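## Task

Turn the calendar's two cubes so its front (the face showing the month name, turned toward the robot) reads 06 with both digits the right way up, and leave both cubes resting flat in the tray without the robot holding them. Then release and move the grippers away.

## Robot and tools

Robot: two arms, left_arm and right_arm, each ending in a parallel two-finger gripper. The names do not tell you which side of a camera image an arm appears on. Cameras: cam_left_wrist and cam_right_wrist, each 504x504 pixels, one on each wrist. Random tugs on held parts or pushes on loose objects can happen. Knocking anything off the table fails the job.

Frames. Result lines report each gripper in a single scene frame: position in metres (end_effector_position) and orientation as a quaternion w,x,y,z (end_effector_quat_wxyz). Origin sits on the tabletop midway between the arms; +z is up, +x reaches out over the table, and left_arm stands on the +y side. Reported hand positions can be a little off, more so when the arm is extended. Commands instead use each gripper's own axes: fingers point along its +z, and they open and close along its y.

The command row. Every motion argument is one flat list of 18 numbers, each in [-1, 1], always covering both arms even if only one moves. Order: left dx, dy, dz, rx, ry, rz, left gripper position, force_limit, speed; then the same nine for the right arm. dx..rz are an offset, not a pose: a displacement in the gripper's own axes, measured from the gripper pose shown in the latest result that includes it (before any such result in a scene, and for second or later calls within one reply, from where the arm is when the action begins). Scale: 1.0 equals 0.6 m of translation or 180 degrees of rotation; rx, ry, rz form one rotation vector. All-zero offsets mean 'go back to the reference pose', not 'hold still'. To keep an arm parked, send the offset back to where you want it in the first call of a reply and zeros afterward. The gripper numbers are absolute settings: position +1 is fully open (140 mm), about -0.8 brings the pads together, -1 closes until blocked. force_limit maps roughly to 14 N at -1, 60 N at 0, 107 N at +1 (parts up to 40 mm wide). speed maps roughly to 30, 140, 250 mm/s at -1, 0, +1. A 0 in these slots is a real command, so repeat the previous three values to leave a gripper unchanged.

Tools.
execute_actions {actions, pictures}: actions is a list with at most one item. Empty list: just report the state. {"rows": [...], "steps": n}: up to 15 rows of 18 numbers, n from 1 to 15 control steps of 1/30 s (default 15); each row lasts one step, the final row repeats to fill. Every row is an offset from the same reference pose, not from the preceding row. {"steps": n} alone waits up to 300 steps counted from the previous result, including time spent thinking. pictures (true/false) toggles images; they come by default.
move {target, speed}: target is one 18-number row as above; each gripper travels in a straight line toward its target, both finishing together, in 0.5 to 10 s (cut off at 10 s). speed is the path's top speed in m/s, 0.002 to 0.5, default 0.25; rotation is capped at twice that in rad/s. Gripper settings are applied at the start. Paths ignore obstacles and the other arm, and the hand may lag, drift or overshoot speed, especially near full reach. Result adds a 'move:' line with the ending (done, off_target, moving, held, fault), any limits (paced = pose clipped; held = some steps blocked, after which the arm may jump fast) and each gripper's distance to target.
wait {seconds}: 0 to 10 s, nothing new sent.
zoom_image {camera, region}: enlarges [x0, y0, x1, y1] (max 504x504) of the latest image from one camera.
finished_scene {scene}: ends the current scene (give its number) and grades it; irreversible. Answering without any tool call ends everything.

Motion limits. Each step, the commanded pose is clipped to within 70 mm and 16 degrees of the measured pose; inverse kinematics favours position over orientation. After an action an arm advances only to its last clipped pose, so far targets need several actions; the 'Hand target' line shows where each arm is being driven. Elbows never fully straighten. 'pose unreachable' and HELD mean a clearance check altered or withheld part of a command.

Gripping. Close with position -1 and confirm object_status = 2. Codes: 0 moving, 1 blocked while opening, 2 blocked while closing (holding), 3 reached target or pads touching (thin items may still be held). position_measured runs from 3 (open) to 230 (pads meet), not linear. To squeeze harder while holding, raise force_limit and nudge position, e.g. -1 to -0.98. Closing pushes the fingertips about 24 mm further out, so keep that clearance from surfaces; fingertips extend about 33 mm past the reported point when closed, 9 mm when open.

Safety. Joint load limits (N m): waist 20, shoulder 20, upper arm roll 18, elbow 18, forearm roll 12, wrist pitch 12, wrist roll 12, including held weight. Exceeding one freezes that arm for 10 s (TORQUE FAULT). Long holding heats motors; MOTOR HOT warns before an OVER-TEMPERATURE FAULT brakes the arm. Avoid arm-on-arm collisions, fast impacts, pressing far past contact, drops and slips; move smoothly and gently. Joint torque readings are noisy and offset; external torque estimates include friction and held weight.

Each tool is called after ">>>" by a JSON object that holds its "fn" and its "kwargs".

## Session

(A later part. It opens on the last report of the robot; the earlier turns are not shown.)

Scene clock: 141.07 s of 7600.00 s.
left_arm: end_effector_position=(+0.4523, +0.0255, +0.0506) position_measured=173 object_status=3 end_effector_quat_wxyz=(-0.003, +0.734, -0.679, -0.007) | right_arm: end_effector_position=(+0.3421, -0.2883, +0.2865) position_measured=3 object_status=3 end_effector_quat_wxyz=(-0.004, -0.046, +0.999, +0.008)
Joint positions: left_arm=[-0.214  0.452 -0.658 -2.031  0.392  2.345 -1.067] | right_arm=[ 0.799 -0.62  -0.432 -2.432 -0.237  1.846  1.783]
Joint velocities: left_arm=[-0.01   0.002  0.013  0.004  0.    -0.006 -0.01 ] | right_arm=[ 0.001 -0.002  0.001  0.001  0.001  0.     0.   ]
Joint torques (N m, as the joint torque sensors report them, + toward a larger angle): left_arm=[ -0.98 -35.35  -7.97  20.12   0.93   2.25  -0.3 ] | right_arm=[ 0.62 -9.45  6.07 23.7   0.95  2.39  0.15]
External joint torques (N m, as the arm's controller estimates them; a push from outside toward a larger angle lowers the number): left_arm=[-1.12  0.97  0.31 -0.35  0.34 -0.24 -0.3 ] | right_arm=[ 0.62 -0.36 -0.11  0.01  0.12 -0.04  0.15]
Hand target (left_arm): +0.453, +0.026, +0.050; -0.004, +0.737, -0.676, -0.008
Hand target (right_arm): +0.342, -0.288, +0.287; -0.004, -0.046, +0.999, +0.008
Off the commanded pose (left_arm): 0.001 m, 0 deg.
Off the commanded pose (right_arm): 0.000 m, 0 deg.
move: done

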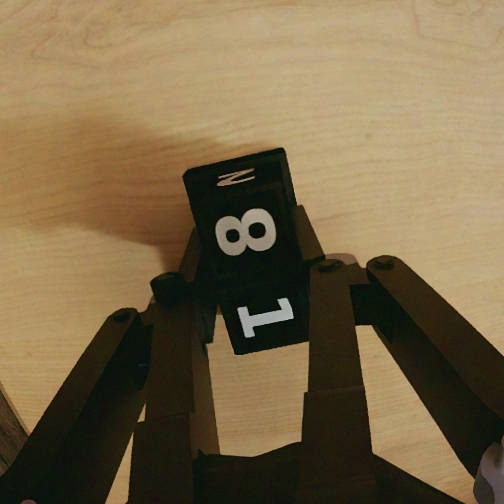

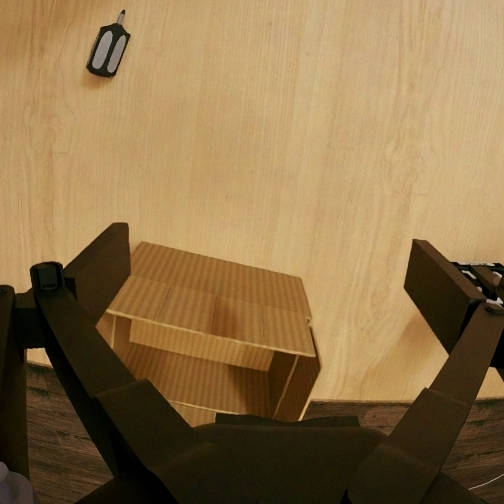

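>>> {"fn": "move", "kwargs": {"target": [0,0,0,0,0,0,0.1,-0.3,-0.6,0,0,0,0,0,0,1,0,0]}}

>>> {"fn": "move", "kwargs": {"target": [0.02,0,-0.014,0,0,0,0.1,-0.3,-0.6,0,0,0,0,0,0,1,0,0], "speed": 0.04}}

>>> {"fn": "move", "kwargs": {"target": [0,0,0,0,0,0,-0.25,-0.3,-0.6,0,0,0,0,0,0,1,0,0]}}

>>> {"fn": "zoom_image", "kwargs": {"camera": "cam_left_wrist", "region": [140, 130, 380, 370]}}

Scene clock: 149.73 s of 7600.00 s.
left_arm: end_effector_position=(+0.4525, +0.0260, +0.0504) position_measured=117 object_status=3 end_effector_quat_wxyz=(-0.003, +0.736, -0.677, -0.007) | right_arm: end_effector_position=(+0.3421, -0.2883, +0.2865) position_measured=3 object_status=3 end_effector_quat_wxyz=(-0.004, -0.046, +0.999, +0.008)
Joint positions: left_arm=[-0.215  0.452 -0.657 -2.03   0.392  2.343 -1.07 ] | right_arm=[ 0.799 -0.62  -0.432 -2.432 -0.237  1.846  1.783]
Joint velocities: left_arm=[-0.001 -0.    -0.001  0.001 -0.001 -0.    -0.   ] | right_arm=[-0.001 -0.    -0.001  0.    -0.001  0.001  0.   ]
Joint torques (N m, as the joint torque sensors report them, + toward a larger angle): left_arm=[  0.67 -36.14  -8.79  19.36   0.53   2.69   0.07] | right_arm=[ 0.58 -9.25  6.35 23.79  0.99  2.39  0.15]
External joint torques (N m, as the arm's controller estimates them; a push from outside toward a larger angle lowers the number): left_arm=[ 0.81  0.4  -0.26 -1.19 -0.06  0.18  0.07] | right_arm=[ 0.6  -0.32  0.2   0.22  0.16 -0.02  0.15]
Hand target (left_arm): +0.452, +0.026, +0.051; -0.003, +0.735, -0.679, -0.007
Hand target (right_arm): +0.342, -0.288, +0.287; -0.004, -0.046, +0.999, +0.008
Off the commanded pose (left_arm): 0.001 m, 0 deg.
Off the commanded pose (right_arm): 0.000 m, 0 deg.
After step 90, 4.97 s passed at rest.
move: done

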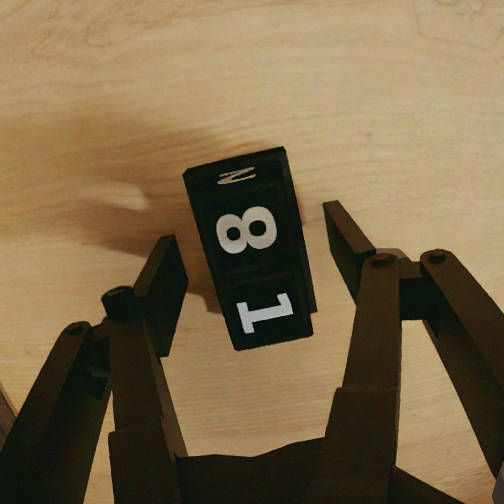

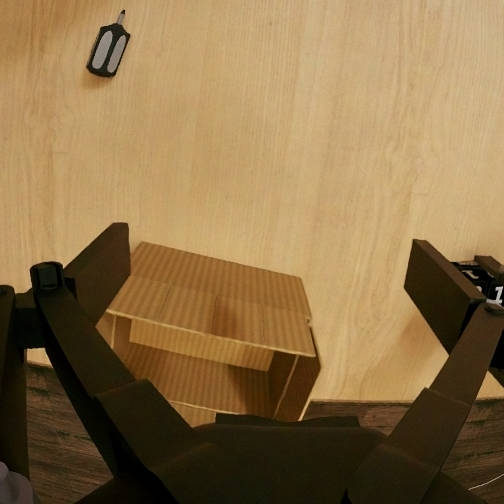

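Scene clock: 150.47 s of 7600.00 s.
left_arm: end_effector_position=(+0.4549, +0.0141, +0.0594) position_measured=117 object_status=3 end_effector_quat_wxyz=(-0.004, +0.733, -0.680, -0.005) | right_arm: end_effector_position=(+0.3421, -0.2883, +0.2865) position_measured=3 object_status=3 end_effector_quat_wxyz=(-0.004, -0.046, +0.999, +0.008)
Joint positions: left_arm=[-0.235  0.458 -0.657 -1.995  0.389  2.318 -1.071] | right_arm=[ 0.799 -0.62  -0.432 -2.432 -0.237  1.846  1.783]
Joint velocities: left_arm=[-0.003  0.002 -0.     0.004 -0.005 -0.014 -0.001] | right_arm=[ 0.001  0.001 -0.     0.    -0.001 -0.     0.   ]
Joint torques (N m, as the joint torque sensors report them, + toward a larger angle): left_arm=[ -0.75 -35.62  -8.06  21.35  -0.16   2.13  -0.34] | right_arm=[ 0.66 -9.24  6.03 23.67  0.99  2.41  0.14]
External joint torques (N m, as the arm's controller estimates them; a push from outside toward a larger angle lowers the number): left_arm=[-0.75  1.43  0.44  0.53 -0.78 -0.37 -0.34] | right_arm=[ 0.67 -0.35 -0.1   0.12  0.17  0.    0.14]
Hand target (left_arm): +0.453, +0.014, +0.059; -0.003, +0.736, -0.677, -0.007
Hand target (right_arm): +0.342, -0.288, +0.287; -0.004, -0.046, +0.999, +0.008
Off the commanded pose (left_arm): 0.002 m, 0 deg.
Off the commanded pose (right_arm): 0.000 m, 0 deg.
move: done

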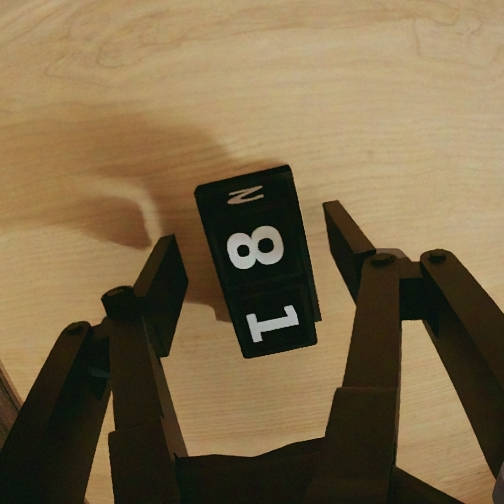

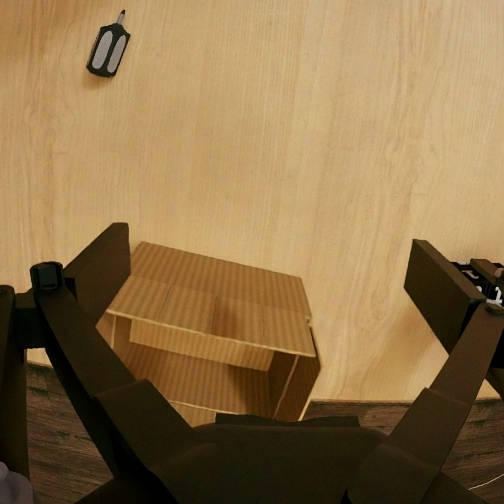

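Scene clock: 151.07 s of 7600.00 s.
left_arm: end_effector_position=(+0.4549, +0.0141, +0.0594) position_measured=160 object_status=3 end_effector_quat_wxyz=(-0.004, +0.733, -0.680, -0.005) | right_arm: end_effector_position=(+0.3421, -0.2883, +0.2865) position_measured=3 object_status=3 end_effector_quat_wxyz=(-0.004, -0.046, +0.999, +0.008)
Joint positions: left_arm=[-0.235  0.458 -0.657 -1.995  0.389  2.318 -1.071] | right_arm=[ 0.799 -0.62  -0.432 -2.432 -0.237  1.846  1.783]
Joint velocities: left_arm=[-0.001 -0.001 -0.    -0.002 -0.001 -0.    -0.   ] | right_arm=[ 0.     0.     0.001  0.     0.002  0.001 -0.001]
Joint torques (N m, as the joint torque sensors report them, + toward a larger angle): left_arm=[  0.27 -36.61  -8.05  19.8    0.62   2.51  -0.07] | right_arm=[ 0.64 -9.09  6.25 23.94  1.02  2.41  0.16]
External joint torques (N m, as the arm's controller estimates them; a push from outside toward a larger angle lowers the number): left_arm=[ 0.4   0.35  0.54 -0.94  0.01  0.02 -0.07] | right_arm=[ 0.61 -0.18  0.05  0.38  0.18  0.    0.16]
Hand target (left_arm): +0.455, +0.014, +0.059; -0.004, +0.733, -0.680, -0.005
Hand target (right_arm): +0.342, -0.288, +0.287; -0.004, -0.046, +0.999, +0.008
Off the commanded pose (left_arm): 0.000 m, 0 deg.
Off the commanded pose (right_arm): 0.000 m, 0 deg.
move: done

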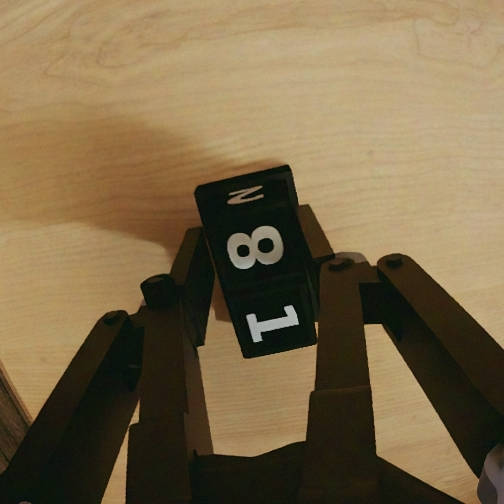

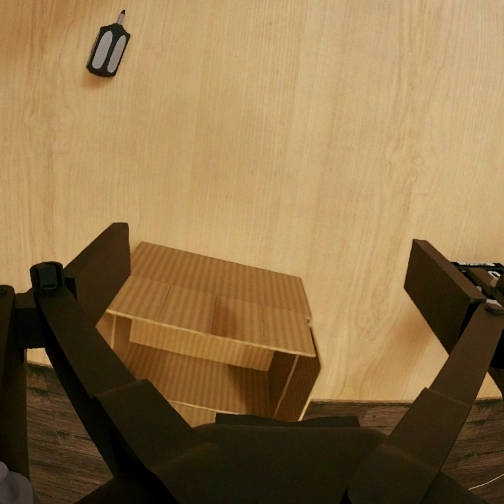

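Region (140, 130, 380, 370) of cam_left_wrist's 504x504 image, scaled by 2.100, with more detail than that image has.

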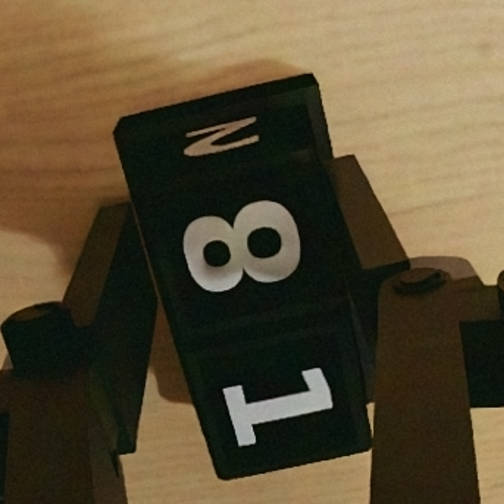

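>>> {"fn": "move", "kwargs": {"target": [0,0,0,0,0,0,-1,-0.3,-0.6,0,0,0,0,0,0,1,0,0]}}

>>> {"fn": "move", "kwargs": {"target": [0,0,-0.03,0,0,0,-1,-0.3,-0.6,0,0,0,0,0,0,1,0,0], "speed": 0.03}}

Scene clock: 157.13 s of 7600.00 s.
left_arm: end_effector_position=(+0.4550, +0.0141, +0.0596) position_measured=173 object_status=2 end_effector_quat_wxyz=(-0.004, +0.733, -0.680, -0.005) | right_arm: end_effector_position=(+0.3421, -0.2883, +0.2865) position_measured=3 object_status=3 end_effector_quat_wxyz=(-0.004, -0.046, +0.999, +0.008)
Joint positions: left_arm=[-0.235  0.458 -0.657 -1.995  0.389  2.318 -1.071] | right_arm=[ 0.799 -0.62  -0.432 -2.432 -0.237  1.846  1.783]
Joint velocities: left_arm=[-0.001  0.    -0.001  0.001 -0.002  0.001  0.   ] | right_arm=[ 0.001 -0.001 -0.    -0.001 -0.001  0.001 -0.001]
Joint torques (N m, as the joint torque sensors report them, + toward a larger angle): left_arm=[  0.06 -36.31  -8.12  19.92   0.61   2.49  -0.1 ] | right_arm=[ 0.6  -9.38  6.29 23.65  0.97  2.42  0.14]
External joint torques (N m, as the arm's controller estimates them; a push from outside toward a larger angle lowers the number): left_arm=[ 0.24  0.85  0.56 -0.99 -0.01 -0.04 -0.1 ] | right_arm=[ 0.58 -0.46  0.11  0.11  0.14  0.02  0.14]
Hand target (left_arm): +0.455, +0.014, +0.059; -0.004, +0.733, -0.680, -0.005
Hand target (right_arm): +0.342, -0.288, +0.287; -0.004, -0.046, +0.999, +0.008
Off the commanded pose (left_arm): 0.000 m, 0 deg.
Off the commanded pose (right_arm): 0.000 m, 0 deg.
After step 90, 2.37 s passed at rest.
move: done

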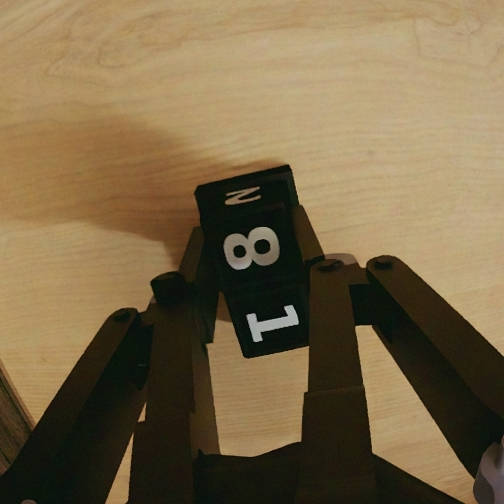

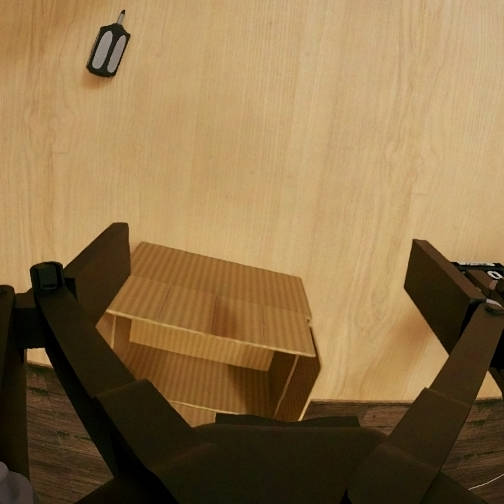

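Scene clock: 158.00 s of 7600.00 s.
left_arm: end_effector_position=(+0.4550, +0.0137, +0.0763) position_measured=173 object_status=2 end_effector_quat_wxyz=(-0.005, +0.735, -0.678, -0.004) | right_arm: end_effector_position=(+0.3421, -0.2883, +0.2865) position_measured=3 object_status=3 end_effector_quat_wxyz=(-0.004, -0.046, +0.999, +0.008)
Joint positions: left_arm=[-0.219  0.429 -0.678 -1.99   0.367  2.29  -1.063] | right_arm=[ 0.799 -0.62  -0.432 -2.432 -0.237  1.846  1.783]
Joint velocities: left_arm=[ 0.008  0.    -0.005 -0.    -0.002 -0.014  0.006] | right_arm=[-0.001  0.001  0.001  0.001  0.     0.001  0.   ]
Joint torques (N m, as the joint torque sensors report them, + toward a larger angle): left_arm=[  1.6  -36.24  -8.96  21.19  -0.03   2.18   0.28] | right_arm=[ 0.52 -9.31  6.   23.96  1.    2.44  0.12]
External joint torques (N m, as the arm's controller estimates them; a push from outside toward a larger angle lowers the number): left_arm=[ 1.48 -0.17 -0.89 -0.01 -0.67 -0.31  0.28] | right_arm=[ 0.52 -0.46 -0.15  0.44  0.17  0.04  0.12]
Hand target (left_arm): +0.455, +0.014, +0.077; -0.004, +0.733, -0.680, -0.005
Hand target (right_arm): +0.342, -0.288, +0.287; -0.004, -0.046, +0.999, +0.008
Off the commanded pose (left_arm): 0.001 m, 0 deg.
Off the commanded pose (right_arm): 0.000 m, 0 deg.
move: done

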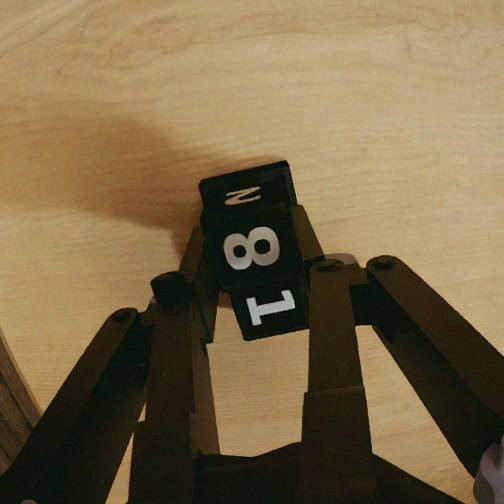

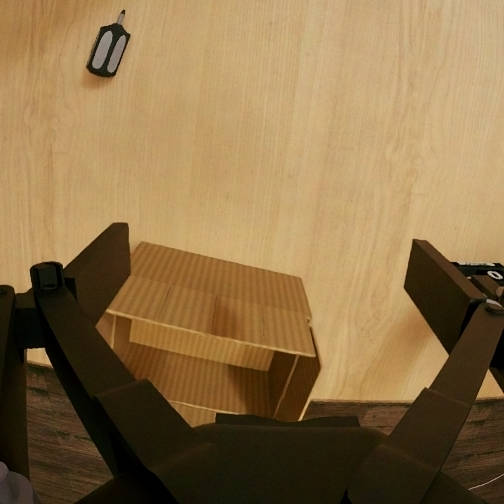

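>>> {"fn": "move", "kwargs": {"target": [0,0,-0.08,0,0,0,-1,-0.3,-0.6,0,0,0,0,0,0,1,0,0], "speed": 0.1}}

>>> {"fn": "move", "kwargs": {"target": [0,0,0,0,0,0.95,-1,-0.3,-0.6,-0.18,0.17,0.1,0,0,-0.5,1,0,0], "speed": 0.4}}

>>> {"fn": "move", "kwargs": {"target": [0,0,0.06,0,0,0.05,-1,-0.3,-0.6,0,0,0,0,0,0,1,0,0], "speed": 0.1}}

Scene clock: 173.80 s of 7600.00 s.
left_arm: end_effector_position=(+0.4555, +0.0133, +0.1236) position_measured=173 object_status=2 end_effector_quat_wxyz=(-0.006, +0.737, -0.675, -0.002) | right_arm: end_effector_position=(+0.3421, -0.2883, +0.2865) position_measured=3 object_status=3 end_effector_quat_wxyz=(-0.004, -0.046, +0.999, +0.008)
Joint positions: left_arm=[-0.18   0.352 -0.728 -1.963  0.303  2.203 -1.03 ] | right_arm=[ 0.799 -0.62  -0.432 -2.432 -0.237  1.846  1.783]
Joint velocities: left_arm=[ 0.002  0.    -0.004  0.001  0.    -0.01   0.011] | right_arm=[ 0.001 -0.001  0.001  0.001 -0.     0.001  0.   ]
Joint torques (N m, as the joint torque sensors report them, + toward a larger angle): left_arm=[  0.61 -33.49  -8.44  22.05   0.     2.15   0.14] | right_arm=[ 0.52 -9.15  6.29 24.    0.99  2.35  0.12]
External joint torques (N m, as the arm's controller estimates them; a push from outside toward a larger angle lowers the number): left_arm=[ 0.62  0.55 -1.23 -0.3  -0.68 -0.37  0.14] | right_arm=[ 0.52 -0.17  0.13  0.4   0.16 -0.06  0.12]
Hand target (left_arm): +0.455, +0.014, +0.124; -0.005, +0.735, -0.678, -0.004
Hand target (right_arm): +0.342, -0.288, +0.287; -0.004, -0.046, +0.999, +0.008
Off the commanded pose (left_arm): 0.001 m, 0 deg.
Off the commanded pose (right_arm): 0.000 m, 0 deg.
After step 90, 11.80 s passed at rest.
move: done

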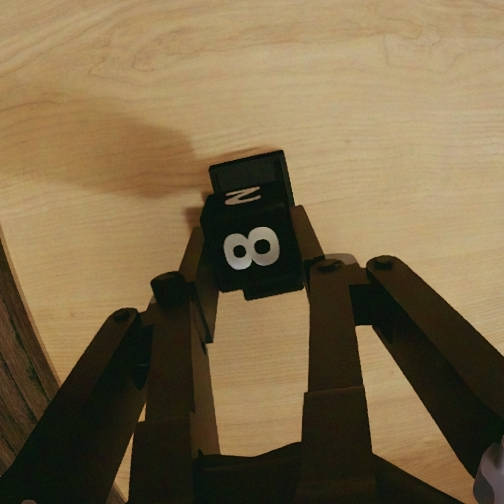

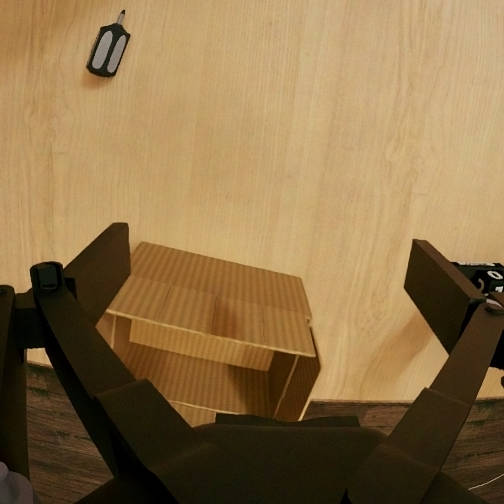

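Scene clock: 178.67 s of 7600.00 s.
left_arm: end_effector_position=(+0.4543, +0.0118, +0.1232) position_measured=173 object_status=2 end_effector_quat_wxyz=(-0.001, +0.614, +0.790, +0.009) | right_arm: end_effector_position=(+0.4413, -0.1746, +0.2315) position_measured=3 object_status=3 end_effector_quat_wxyz=(-0.007, +0.737, -0.676, -0.006)
Joint positions: left_arm=[ 0.314  1.113 -1.542 -1.885  1.152  1.719  1.48 ] | right_arm=[ 1.789 -0.459 -1.176 -2.199 -0.443  1.983  0.547]
Joint velocities: left_arm=[-0.    -0.     0.001  0.001 -0.001 -0.001  0.03 ] | right_arm=[-0.     0.001 -0.001 -0.     0.001  0.    -0.011]
Joint torques (N m, as the joint torque sensors report them, + toward a larger angle): left_arm=[ -0.61 -30.45 -28.36  10.77   1.28   2.08   0.16] | right_arm=[ 1.07 -0.52 11.41 22.66  0.23  1.96 -0.11]
External joint torques (N m, as the arm's controller estimates them; a push from outside toward a larger angle lowers the number): left_arm=[-0.7   0.24  0.43 -0.05  0.45 -0.31  0.16] | right_arm=[ 1.07 -0.35 -0.78  0.85 -0.52 -0.53 -0.11]
Hand target (left_arm): +0.455, +0.011, +0.124; -0.000, +0.620, +0.785, +0.009
Hand target (right_arm): +0.441, -0.176, +0.231; -0.006, +0.740, -0.673, -0.005
Off the commanded pose (left_arm): 0.002 m, 0 deg.
Off the commanded pose (right_arm): 0.004 m, 1 deg.
move: off_target (right_arm)

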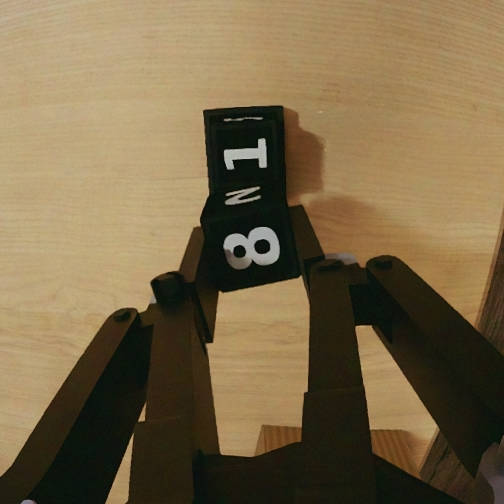

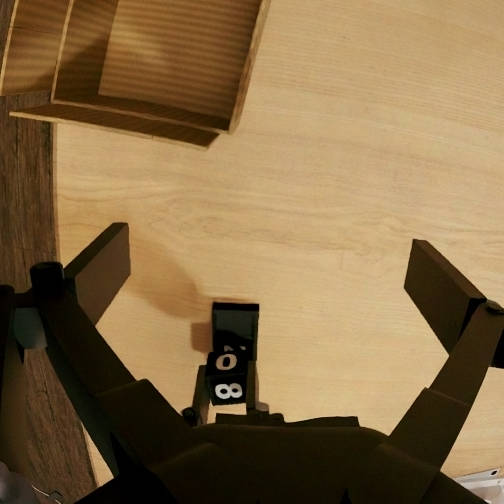

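Scene clock: 180.00 s of 7600.00 s.
left_arm: end_effector_position=(+0.4548, +0.0027, +0.0984) position_measured=173 object_status=2 end_effector_quat_wxyz=(+0.009, +0.669, +0.743, +0.003) | right_arm: end_effector_position=(+0.4413, -0.1746, +0.2315) position_measured=3 object_status=3 end_effector_quat_wxyz=(-0.007, +0.737, -0.676, -0.006)
Joint positions: left_arm=[ 0.303  1.165 -1.517 -1.901  1.216  1.756  1.6  ] | right_arm=[ 1.789 -0.459 -1.176 -2.199 -0.443  1.983  0.547]
Joint velocities: left_arm=[-0.001 -0.001  0.003 -0.     0.     0.012  0.03 ] | right_arm=[ 0.001  0.    -0.001 -0.    -0.002  0.     0.   ]
Joint torques (N m, as the joint torque sensors report them, + toward a larger angle): left_arm=[  1.17 -28.66 -18.74   6.55   1.93   0.8    0.23] | right_arm=[ 0.57 -0.56 12.48 22.12  0.91  2.48  0.16]
External joint torques (N m, as the arm's controller estimates them; a push from outside toward a larger angle lowers the number): left_arm=[ 1.23  2.72 10.79 -3.01  1.1  -1.62  0.22] | right_arm=[ 0.59 -0.39  0.3   0.26  0.17 -0.02  0.16]
Hand target (left_arm): +0.455, +0.012, +0.088; -0.001, +0.674, +0.739, +0.008
Hand target (right_arm): +0.441, -0.175, +0.232; -0.007, +0.737, -0.676, -0.006
Off the commanded pose (left_arm): 0.015 m, 2 deg.
Off the commanded pose (right_arm): 0.000 m, 0 deg.
move: off_target (left_arm)

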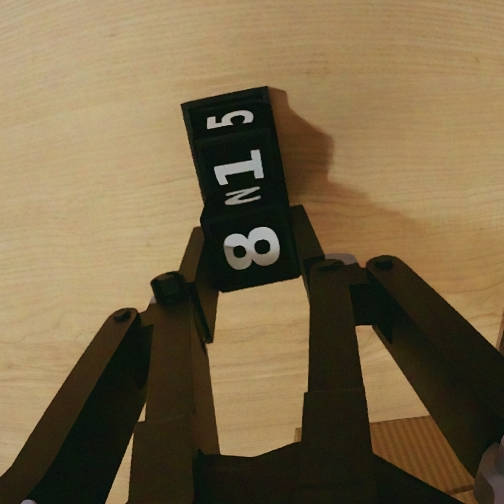

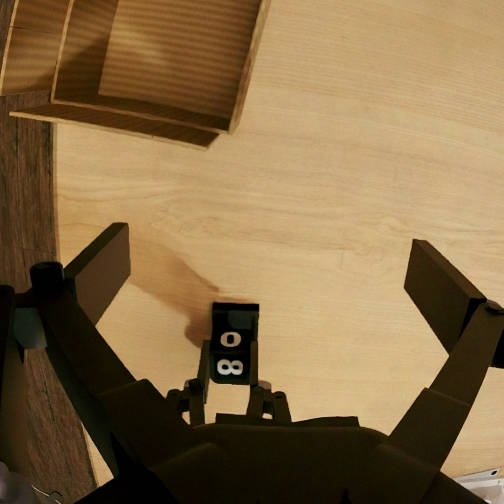

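>>> {"fn": "move", "kwargs": {"target": [-0.004,0,-0.012,0,0,0,-1,-0.3,-0.6,0,0,0,0,0,0,1,0,0], "speed": 0.05}}

>>> {"fn": "move", "kwargs": {"target": [-0.022,0,0,0,0,0,-1,-0.3,-0.6,0,0,0,0,0,0,1,0,0], "speed": 0.05}}

>>> {"fn": "zoom_image", "kwargs": {"camera": "cam_right_wrist", "region": [170, 280, 300, 410]}}

>>> {"fn": "zoom_image", "kwargs": {"camera": "cam_left_wrist", "region": [130, 60, 370, 300]}}

Scene clock: 189.03 s of 7600.00 s.
left_arm: end_effector_position=(+0.4554, +0.0009, +0.1044) position_measured=173 object_status=2 end_effector_quat_wxyz=(+0.010, +0.671, +0.741, +0.003) | right_arm: end_effector_position=(+0.4413, -0.1746, +0.2315) position_measured=3 object_status=3 end_effector_quat_wxyz=(-0.007, +0.737, -0.676, -0.006)
Joint positions: left_arm=[ 0.3    1.16  -1.524 -1.892  1.208  1.749  1.608] | right_arm=[ 1.789 -0.459 -1.176 -2.199 -0.443  1.983  0.547]
Joint velocities: left_arm=[-0.    -0.     0.    -0.002 -0.003 -0.    -0.002] | right_arm=[ 0.     0.    -0.     0.001 -0.001  0.     0.001]
Joint torques (N m, as the joint torque sensors report them, + toward a larger angle): left_arm=[ -0.74 -32.12 -29.03  10.52   0.19   2.08  -0.22] | right_arm=[ 0.66 -0.59 12.43 21.97  0.87  2.48  0.13]
External joint torques (N m, as the arm's controller estimates them; a push from outside toward a larger angle lowers the number): left_arm=[-0.67 -0.75  0.47  0.85 -0.65 -0.36 -0.22] | right_arm=[ 0.64 -0.4   0.2   0.09  0.12 -0.02  0.13]
Hand target (left_arm): +0.455, +0.000, +0.106; +0.009, +0.669, +0.743, +0.003
Hand target (right_arm): +0.441, -0.175, +0.232; -0.007, +0.737, -0.676, -0.006
Off the commanded pose (left_arm): 0.001 m, 0 deg.
Off the commanded pose (right_arm): 0.000 m, 0 deg.
After step 90, 5.27 s passed at rest.
move: done

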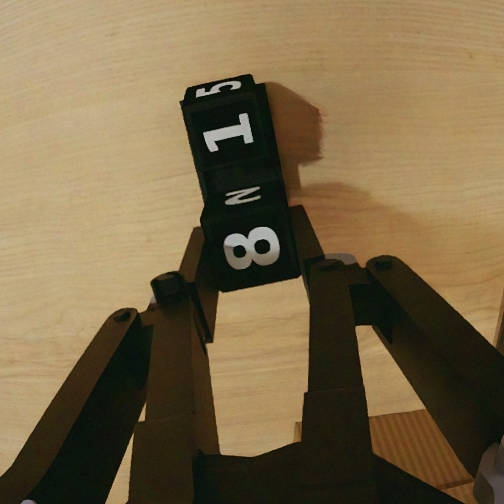

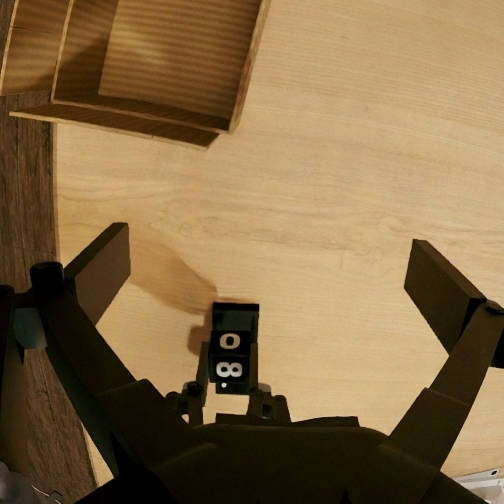

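Scene clock: 189.77 s of 7600.00 s.
left_arm: end_effector_position=(+0.4571, -0.0129, +0.1057) position_measured=173 object_status=2 end_effector_quat_wxyz=(+0.012, +0.673, +0.740, +0.003) | right_arm: end_effector_position=(+0.4413, -0.1746, +0.2315) position_measured=3 object_status=3 end_effector_quat_wxyz=(-0.007, +0.737, -0.676, -0.006)
Joint positions: left_arm=[ 0.258  1.16  -1.513 -1.854  1.208  1.748  1.608] | right_arm=[ 1.789 -0.459 -1.176 -2.199 -0.443  1.983  0.547]
Joint velocities: left_arm=[ 0.001  0.     0.003  0.006 -0.001 -0.002  0.001] | right_arm=[-0.001 -0.    -0.001  0.001 -0.    -0.001  0.001]
Joint torques (N m, as the joint torque sensors report them, + toward a larger angle): left_arm=[ -0.78 -31.66 -27.08   9.78   0.23   2.08  -0.15] | right_arm=[ 0.59 -0.31 12.61 21.91  0.91  2.46  0.14]
External joint torques (N m, as the arm's controller estimates them; a push from outside toward a larger angle lowers the number): left_arm=[-0.99  0.72  2.45 -0.08 -0.63 -0.37 -0.15] | right_arm=[ 0.6  -0.1   0.39  0.03  0.17 -0.04  0.14]
Hand target (left_arm): +0.457, -0.012, +0.105; +0.010, +0.671, +0.741, +0.003
Hand target (right_arm): +0.441, -0.175, +0.232; -0.007, +0.737, -0.676, -0.006
Off the commanded pose (left_arm): 0.001 m, 0 deg.
Off the commanded pose (right_arm): 0.000 m, 0 deg.
move: done

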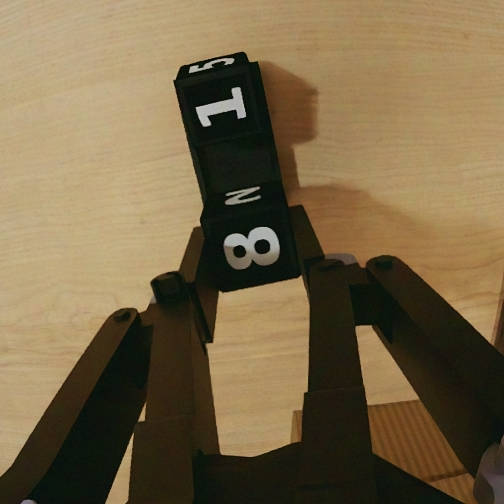

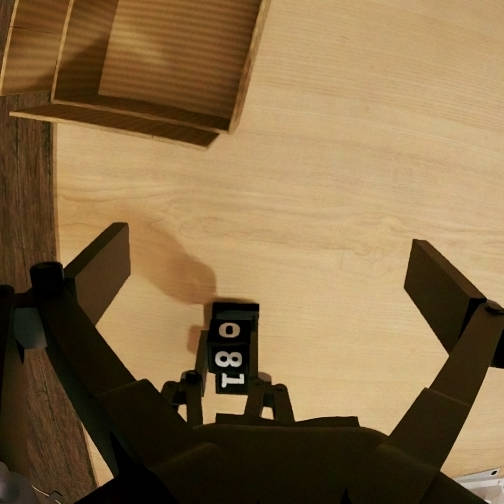

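Region (170, 280, 300, 410) of cam_right_wrist's 504x504 image, scaled by 3.877, with more detail than that image has.

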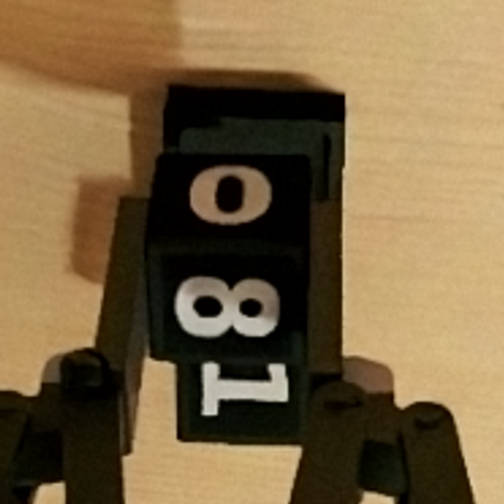

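Region (130, 60, 370, 300) of cam_left_wrist's 504x504 image, scaled by 2.100, with more detail than that image has.

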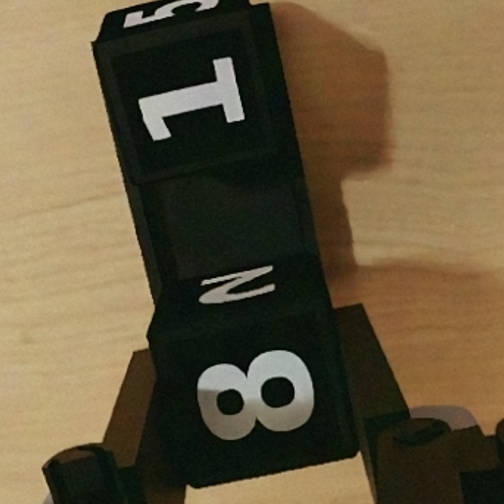

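>>> {"fn": "move", "kwargs": {"target": [0.01,0,0.03,0,0,0,-1,-0.3,-0.6,0,0,0,0,0,0,1,0,0], "speed": 0.02}}

>>> {"fn": "zoom_image", "kwargs": {"camera": "cam_right_wrist", "region": [170, 280, 300, 410]}}

>>> {"fn": "zoom_image", "kwargs": {"camera": "cam_left_wrist", "region": [130, 60, 370, 300]}}

Scene clock: 209.30 s of 7600.00 s.
left_arm: end_effector_position=(+0.4562, -0.0071, +0.0884) position_measured=173 object_status=2 end_effector_quat_wxyz=(+0.010, +0.675, +0.738, +0.003) | right_arm: end_effector_position=(+0.4413, -0.1746, +0.2315) position_measured=3 object_status=3 end_effector_quat_wxyz=(-0.007, +0.737, -0.676, -0.006)
Joint positions: left_arm=[ 0.269  1.173 -1.49  -1.878  1.228  1.771  1.608] | right_arm=[ 1.789 -0.459 -1.176 -2.199 -0.443  1.983  0.547]
Joint velocities: left_arm=[-0.001  0.001 -0.002 -0.001  0.003  0.01  -0.001] | right_arm=[ 0.001  0.     0.001  0.     0.001  0.001 -0.001]
Joint torques (N m, as the joint torque sensors report them, + toward a larger angle): left_arm=[  1.38 -31.52 -28.03   7.64   1.6    2.91  -0.32] | right_arm=[ 0.69 -0.33 12.66 22.02  0.92  2.5   0.15]
External joint torques (N m, as the arm's controller estimates them; a push from outside toward a larger angle lowers the number): left_arm=[ 1.54  0.78  1.69 -1.78  0.76  0.46 -0.32] | right_arm=[ 0.64 -0.16  0.41  0.22  0.17  0.01  0.15]
Hand target (left_arm): +0.457, -0.007, +0.088; +0.012, +0.673, +0.740, +0.003
Hand target (right_arm): +0.441, -0.175, +0.232; -0.007, +0.737, -0.676, -0.006
Off the commanded pose (left_arm): 0.001 m, 0 deg.
Off the commanded pose (right_arm): 0.000 m, 0 deg.
After step 90, 15.37 s passed at rest.
move: done

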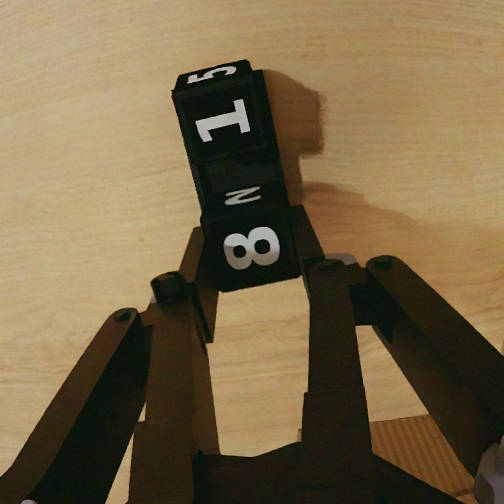

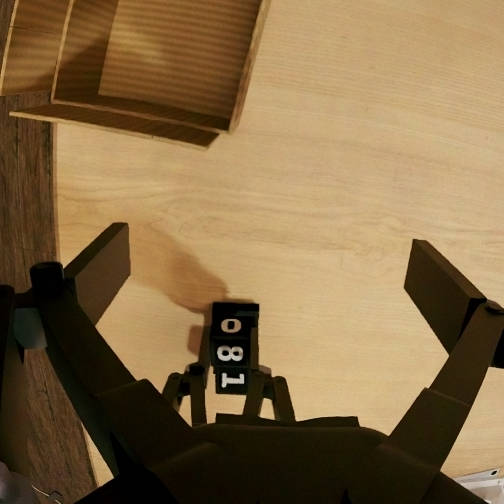

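Region (170, 280, 300, 410) of cam_right_wrist's 504x504 image, scaled by 3.877, with more detail than that image has.

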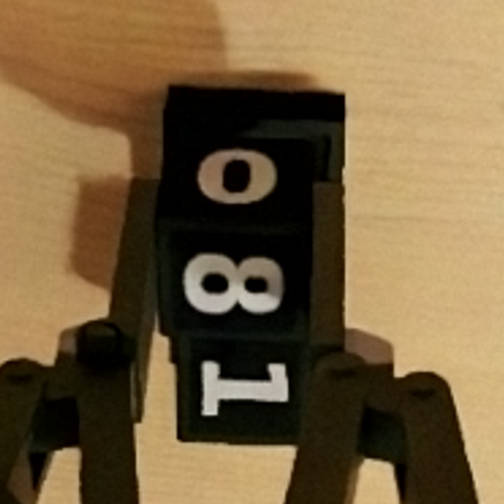

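Region (130, 60, 370, 300) of cam_left_wrist's 504x504 image, scaled by 2.100, with more detail than that image has.

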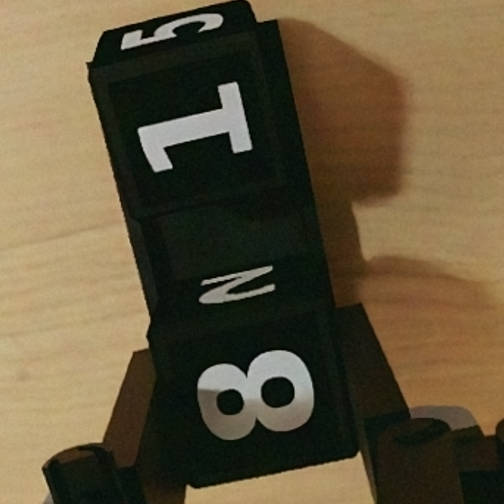

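>>> {"fn": "move", "kwargs": {"target": [0.011,0.003,0.017,0,0,0,-1,-0.3,-0.6,0,0,0,0,0,0,1,0,0], "speed": 0.02}}

>>> {"fn": "zoom_image", "kwargs": {"camera": "cam_right_wrist", "region": [170, 280, 300, 410]}}

>>> {"fn": "zoom_image", "kwargs": {"camera": "cam_left_wrist", "region": [130, 60, 370, 300]}}

Scene clock: 218.77 s of 7600.00 s.
left_arm: end_effector_position=(+0.4570, -0.0006, +0.0789) position_measured=173 object_status=2 end_effector_quat_wxyz=(+0.009, +0.674, +0.739, +0.004) | right_arm: end_effector_position=(+0.4413, -0.1746, +0.2315) position_measured=3 object_status=3 end_effector_quat_wxyz=(-0.007, +0.737, -0.676, -0.006)
Joint positions: left_arm=[ 0.283  1.179 -1.479 -1.895  1.24   1.783  1.608] | right_arm=[ 1.789 -0.459 -1.176 -2.199 -0.443  1.983  0.547]
Joint velocities: left_arm=[-0.    -0.001 -0.    -0.     0.004  0.006  0.   ] | right_arm=[-0.     0.     0.002  0.001  0.001  0.001 -0.001]
Joint torques (N m, as the joint torque sensors report them, + toward a larger angle): left_arm=[  0.94 -31.21 -27.95   7.45   1.55   2.82  -0.04] | right_arm=[ 0.66 -0.29 12.27 21.98  0.88  2.5   0.13]
External joint torques (N m, as the arm's controller estimates them; a push from outside toward a larger angle lowers the number): left_arm=[ 0.97  0.97  1.84 -1.87  0.71  0.37 -0.04] | right_arm=[ 0.61 -0.16  0.01  0.17  0.13  0.01  0.13]
Hand target (left_arm): +0.458, -0.001, +0.078; +0.010, +0.675, +0.738, +0.003
Hand target (right_arm): +0.441, -0.175, +0.232; -0.007, +0.737, -0.676, -0.006
Off the commanded pose (left_arm): 0.001 m, 0 deg.
Off the commanded pose (right_arm): 0.000 m, 0 deg.
After step 90, 5.60 s passed at rest.
move: done

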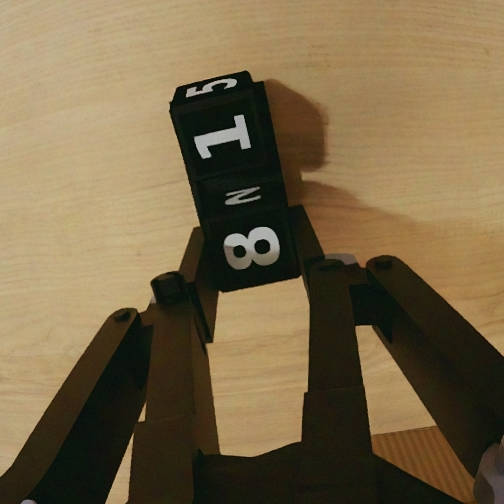

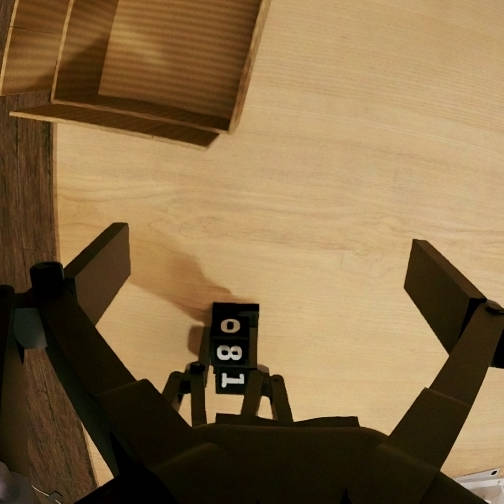

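Region (170, 280, 300, 410) of cam_right_wrist's 504x504 image, scaled by 3.877, with more detail than that image has.

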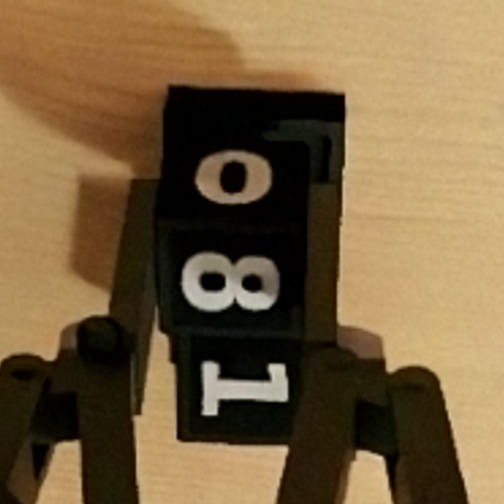

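Region (130, 60, 370, 300) of cam_left_wrist's 504x504 image, scaled by 2.100, with more detail than that image has.

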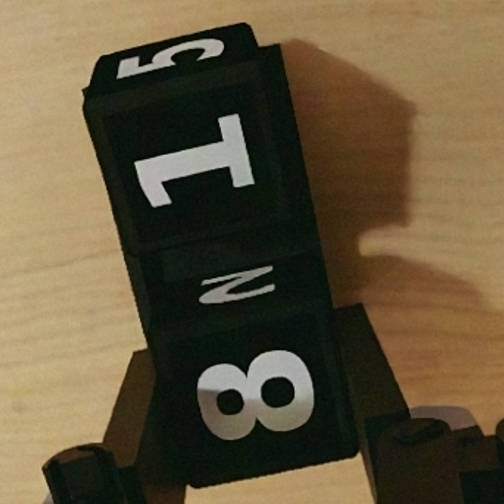

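>>> {"fn": "move", "kwargs": {"target": [0.006,-0.004,0.017,0,0,0,-1,-0.3,-0.6,0,0,0,0,0,0,1,0,0], "speed": 0.015}}

>>> {"fn": "zoom_image", "kwargs": {"camera": "cam_right_wrist", "region": [170, 280, 300, 410]}}

>>> {"fn": "zoom_image", "kwargs": {"camera": "cam_left_wrist", "region": [130, 60, 370, 300]}}

Scene clock: 230.17 s of 7600.00 s.
left_arm: end_effector_position=(+0.4538, +0.0027, +0.0694) position_measured=173 object_status=2 end_effector_quat_wxyz=(+0.008, +0.676, +0.737, +0.004) | right_arm: end_effector_position=(+0.4413, -0.1746, +0.2315) position_measured=3 object_status=3 end_effector_quat_wxyz=(-0.007, +0.737, -0.676, -0.006)
Joint positions: left_arm=[ 0.29   1.184 -1.466 -1.913  1.249  1.797  1.607] | right_arm=[ 1.789 -0.459 -1.176 -2.199 -0.443  1.983  0.547]
Joint velocities: left_arm=[ 0.002  0.001  0.002 -0.002  0.001  0.008 -0.002] | right_arm=[ 0.001  0.    -0.001  0.001  0.001  0.     0.001]
Joint torques (N m, as the joint torque sensors report them, + toward a larger angle): left_arm=[  0.99 -31.   -27.87   7.01   1.48   2.86  -0.32] | right_arm=[ 0.75 -0.64 12.59 22.02  0.91  2.5   0.16]
External joint torques (N m, as the arm's controller estimates them; a push from outside toward a larger angle lowers the number): left_arm=[ 0.82  0.86  1.68 -2.18  0.64  0.44 -0.32] | right_arm=[ 0.76 -0.46  0.37  0.13  0.16  0.    0.16]
Hand target (left_arm): +0.454, +0.003, +0.069; +0.009, +0.674, +0.739, +0.003
Hand target (right_arm): +0.441, -0.175, +0.232; -0.007, +0.737, -0.676, -0.006
Off the commanded pose (left_arm): 0.001 m, 0 deg.
Off the commanded pose (right_arm): 0.000 m, 0 deg.
After step 90, 7.43 s passed at rest.
move: done

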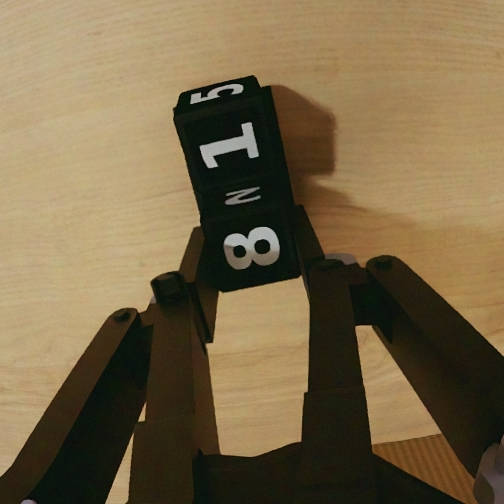

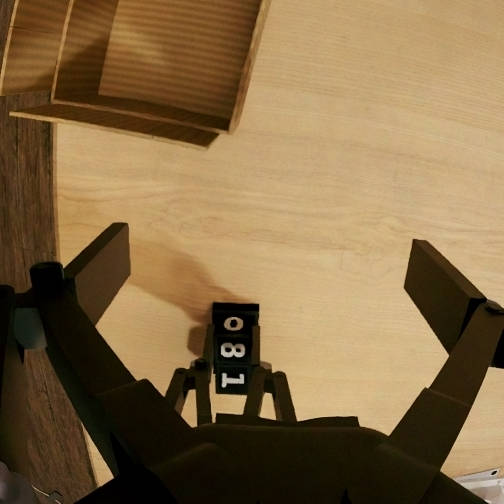

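Region (170, 280, 300, 410) of cam_right_wrist's 504x504 image, scaled by 3.877, with more detail than that image has.

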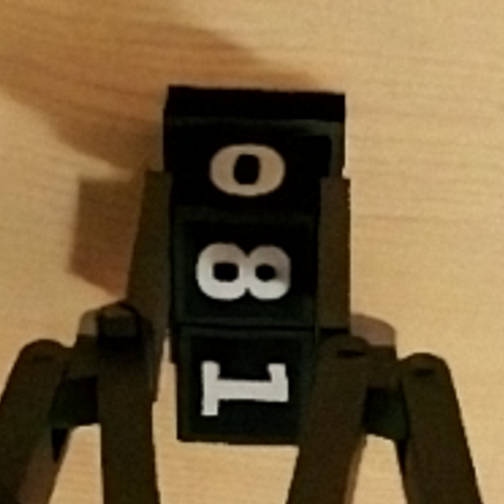

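Region (130, 60, 370, 300) of cam_left_wrist's 504x504 image, scaled by 2.100, with more detail than that image has.

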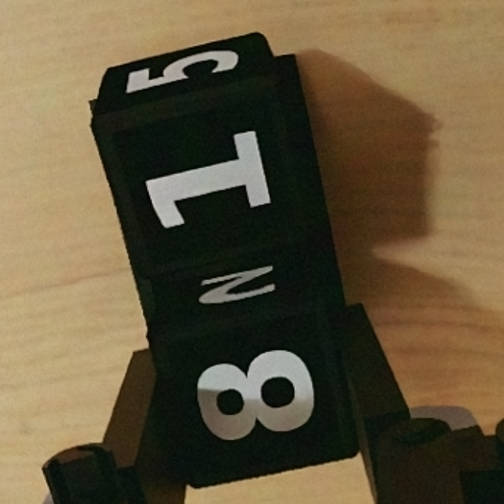

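>>> {"fn": "move", "kwargs": {"target": [0,0.002,0.014,0,0,0,-1,-0.3,-0.6,0,0,0,0,0,0,1,0,0], "speed": 0.01}}

>>> {"fn": "zoom_image", "kwargs": {"camera": "cam_right_wrist", "region": [170, 280, 300, 410]}}

Scene clock: 236.60 s of 7600.00 s.
left_arm: end_effector_position=(+0.4544, +0.0038, +0.0616) position_measured=173 object_status=2 end_effector_quat_wxyz=(+0.006, +0.676, +0.737, +0.004) | right_arm: end_effector_position=(+0.4413, -0.1746, +0.2315) position_measured=3 object_status=3 end_effector_quat_wxyz=(-0.007, +0.737, -0.676, -0.006)
Joint positions: left_arm=[ 0.287  1.19  -1.452 -1.913  1.258  1.805  1.606] | right_arm=[ 1.789 -0.459 -1.176 -2.199 -0.443  1.983  0.547]
Joint velocities: left_arm=[-0.     0.001 -0.001 -0.001  0.002  0.005 -0.001] | right_arm=[-0.001 -0.001 -0.002 -0.001  0.001  0.001 -0.001]
Joint torques (N m, as the joint torque sensors report them, + toward a larger angle): left_arm=[ -0.7  -30.91 -27.93   9.2    1.46   2.79  -0.06] | right_arm=[ 1.07 -0.66 12.5  22.07  0.9   2.49  0.11]
External joint torques (N m, as the arm's controller estimates them; a push from outside toward a larger angle lowers the number): left_arm=[-0.79  1.13  1.68  0.24  0.63  0.37 -0.06] | right_arm=[ 1.09 -0.47  0.33  0.26  0.15  0.    0.11]
Hand target (left_arm): +0.455, +0.003, +0.061; +0.008, +0.676, +0.737, +0.004
Hand target (right_arm): +0.441, -0.175, +0.232; -0.007, +0.737, -0.676, -0.006
Off the commanded pose (left_arm): 0.001 m, 0 deg.
Off the commanded pose (right_arm): 0.000 m, 0 deg.
After step 90, 2.37 s passed at rest.
move: done

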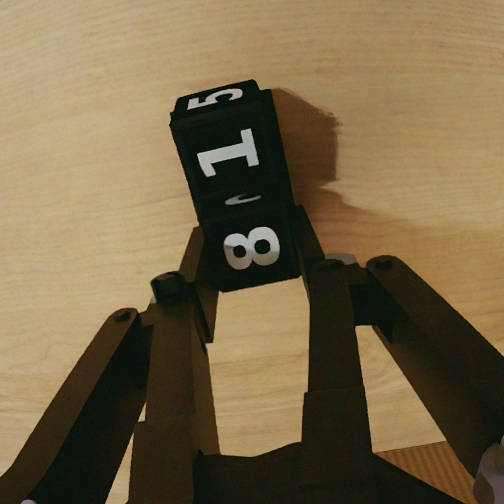

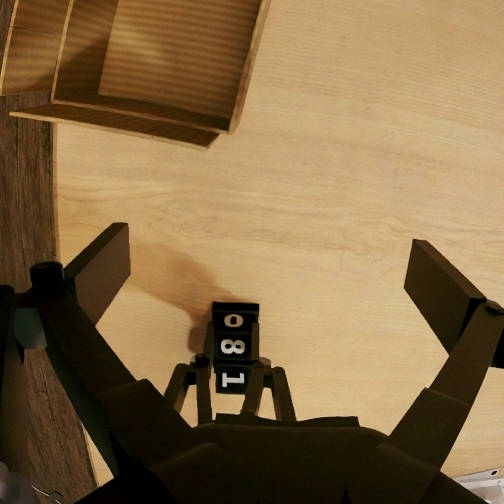

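Region (170, 280, 300, 410) of cam_right_wrist's 504x504 image, scaled by 3.877, with more detail than that image has.

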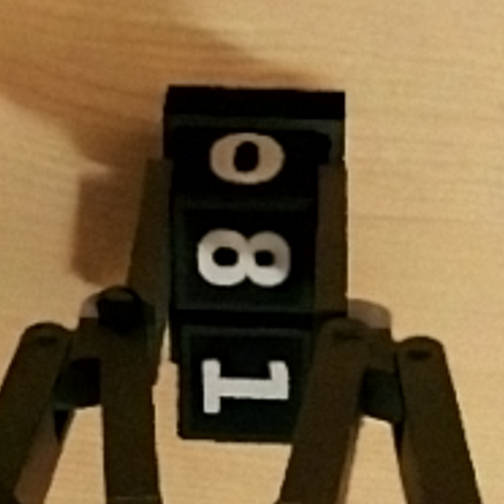

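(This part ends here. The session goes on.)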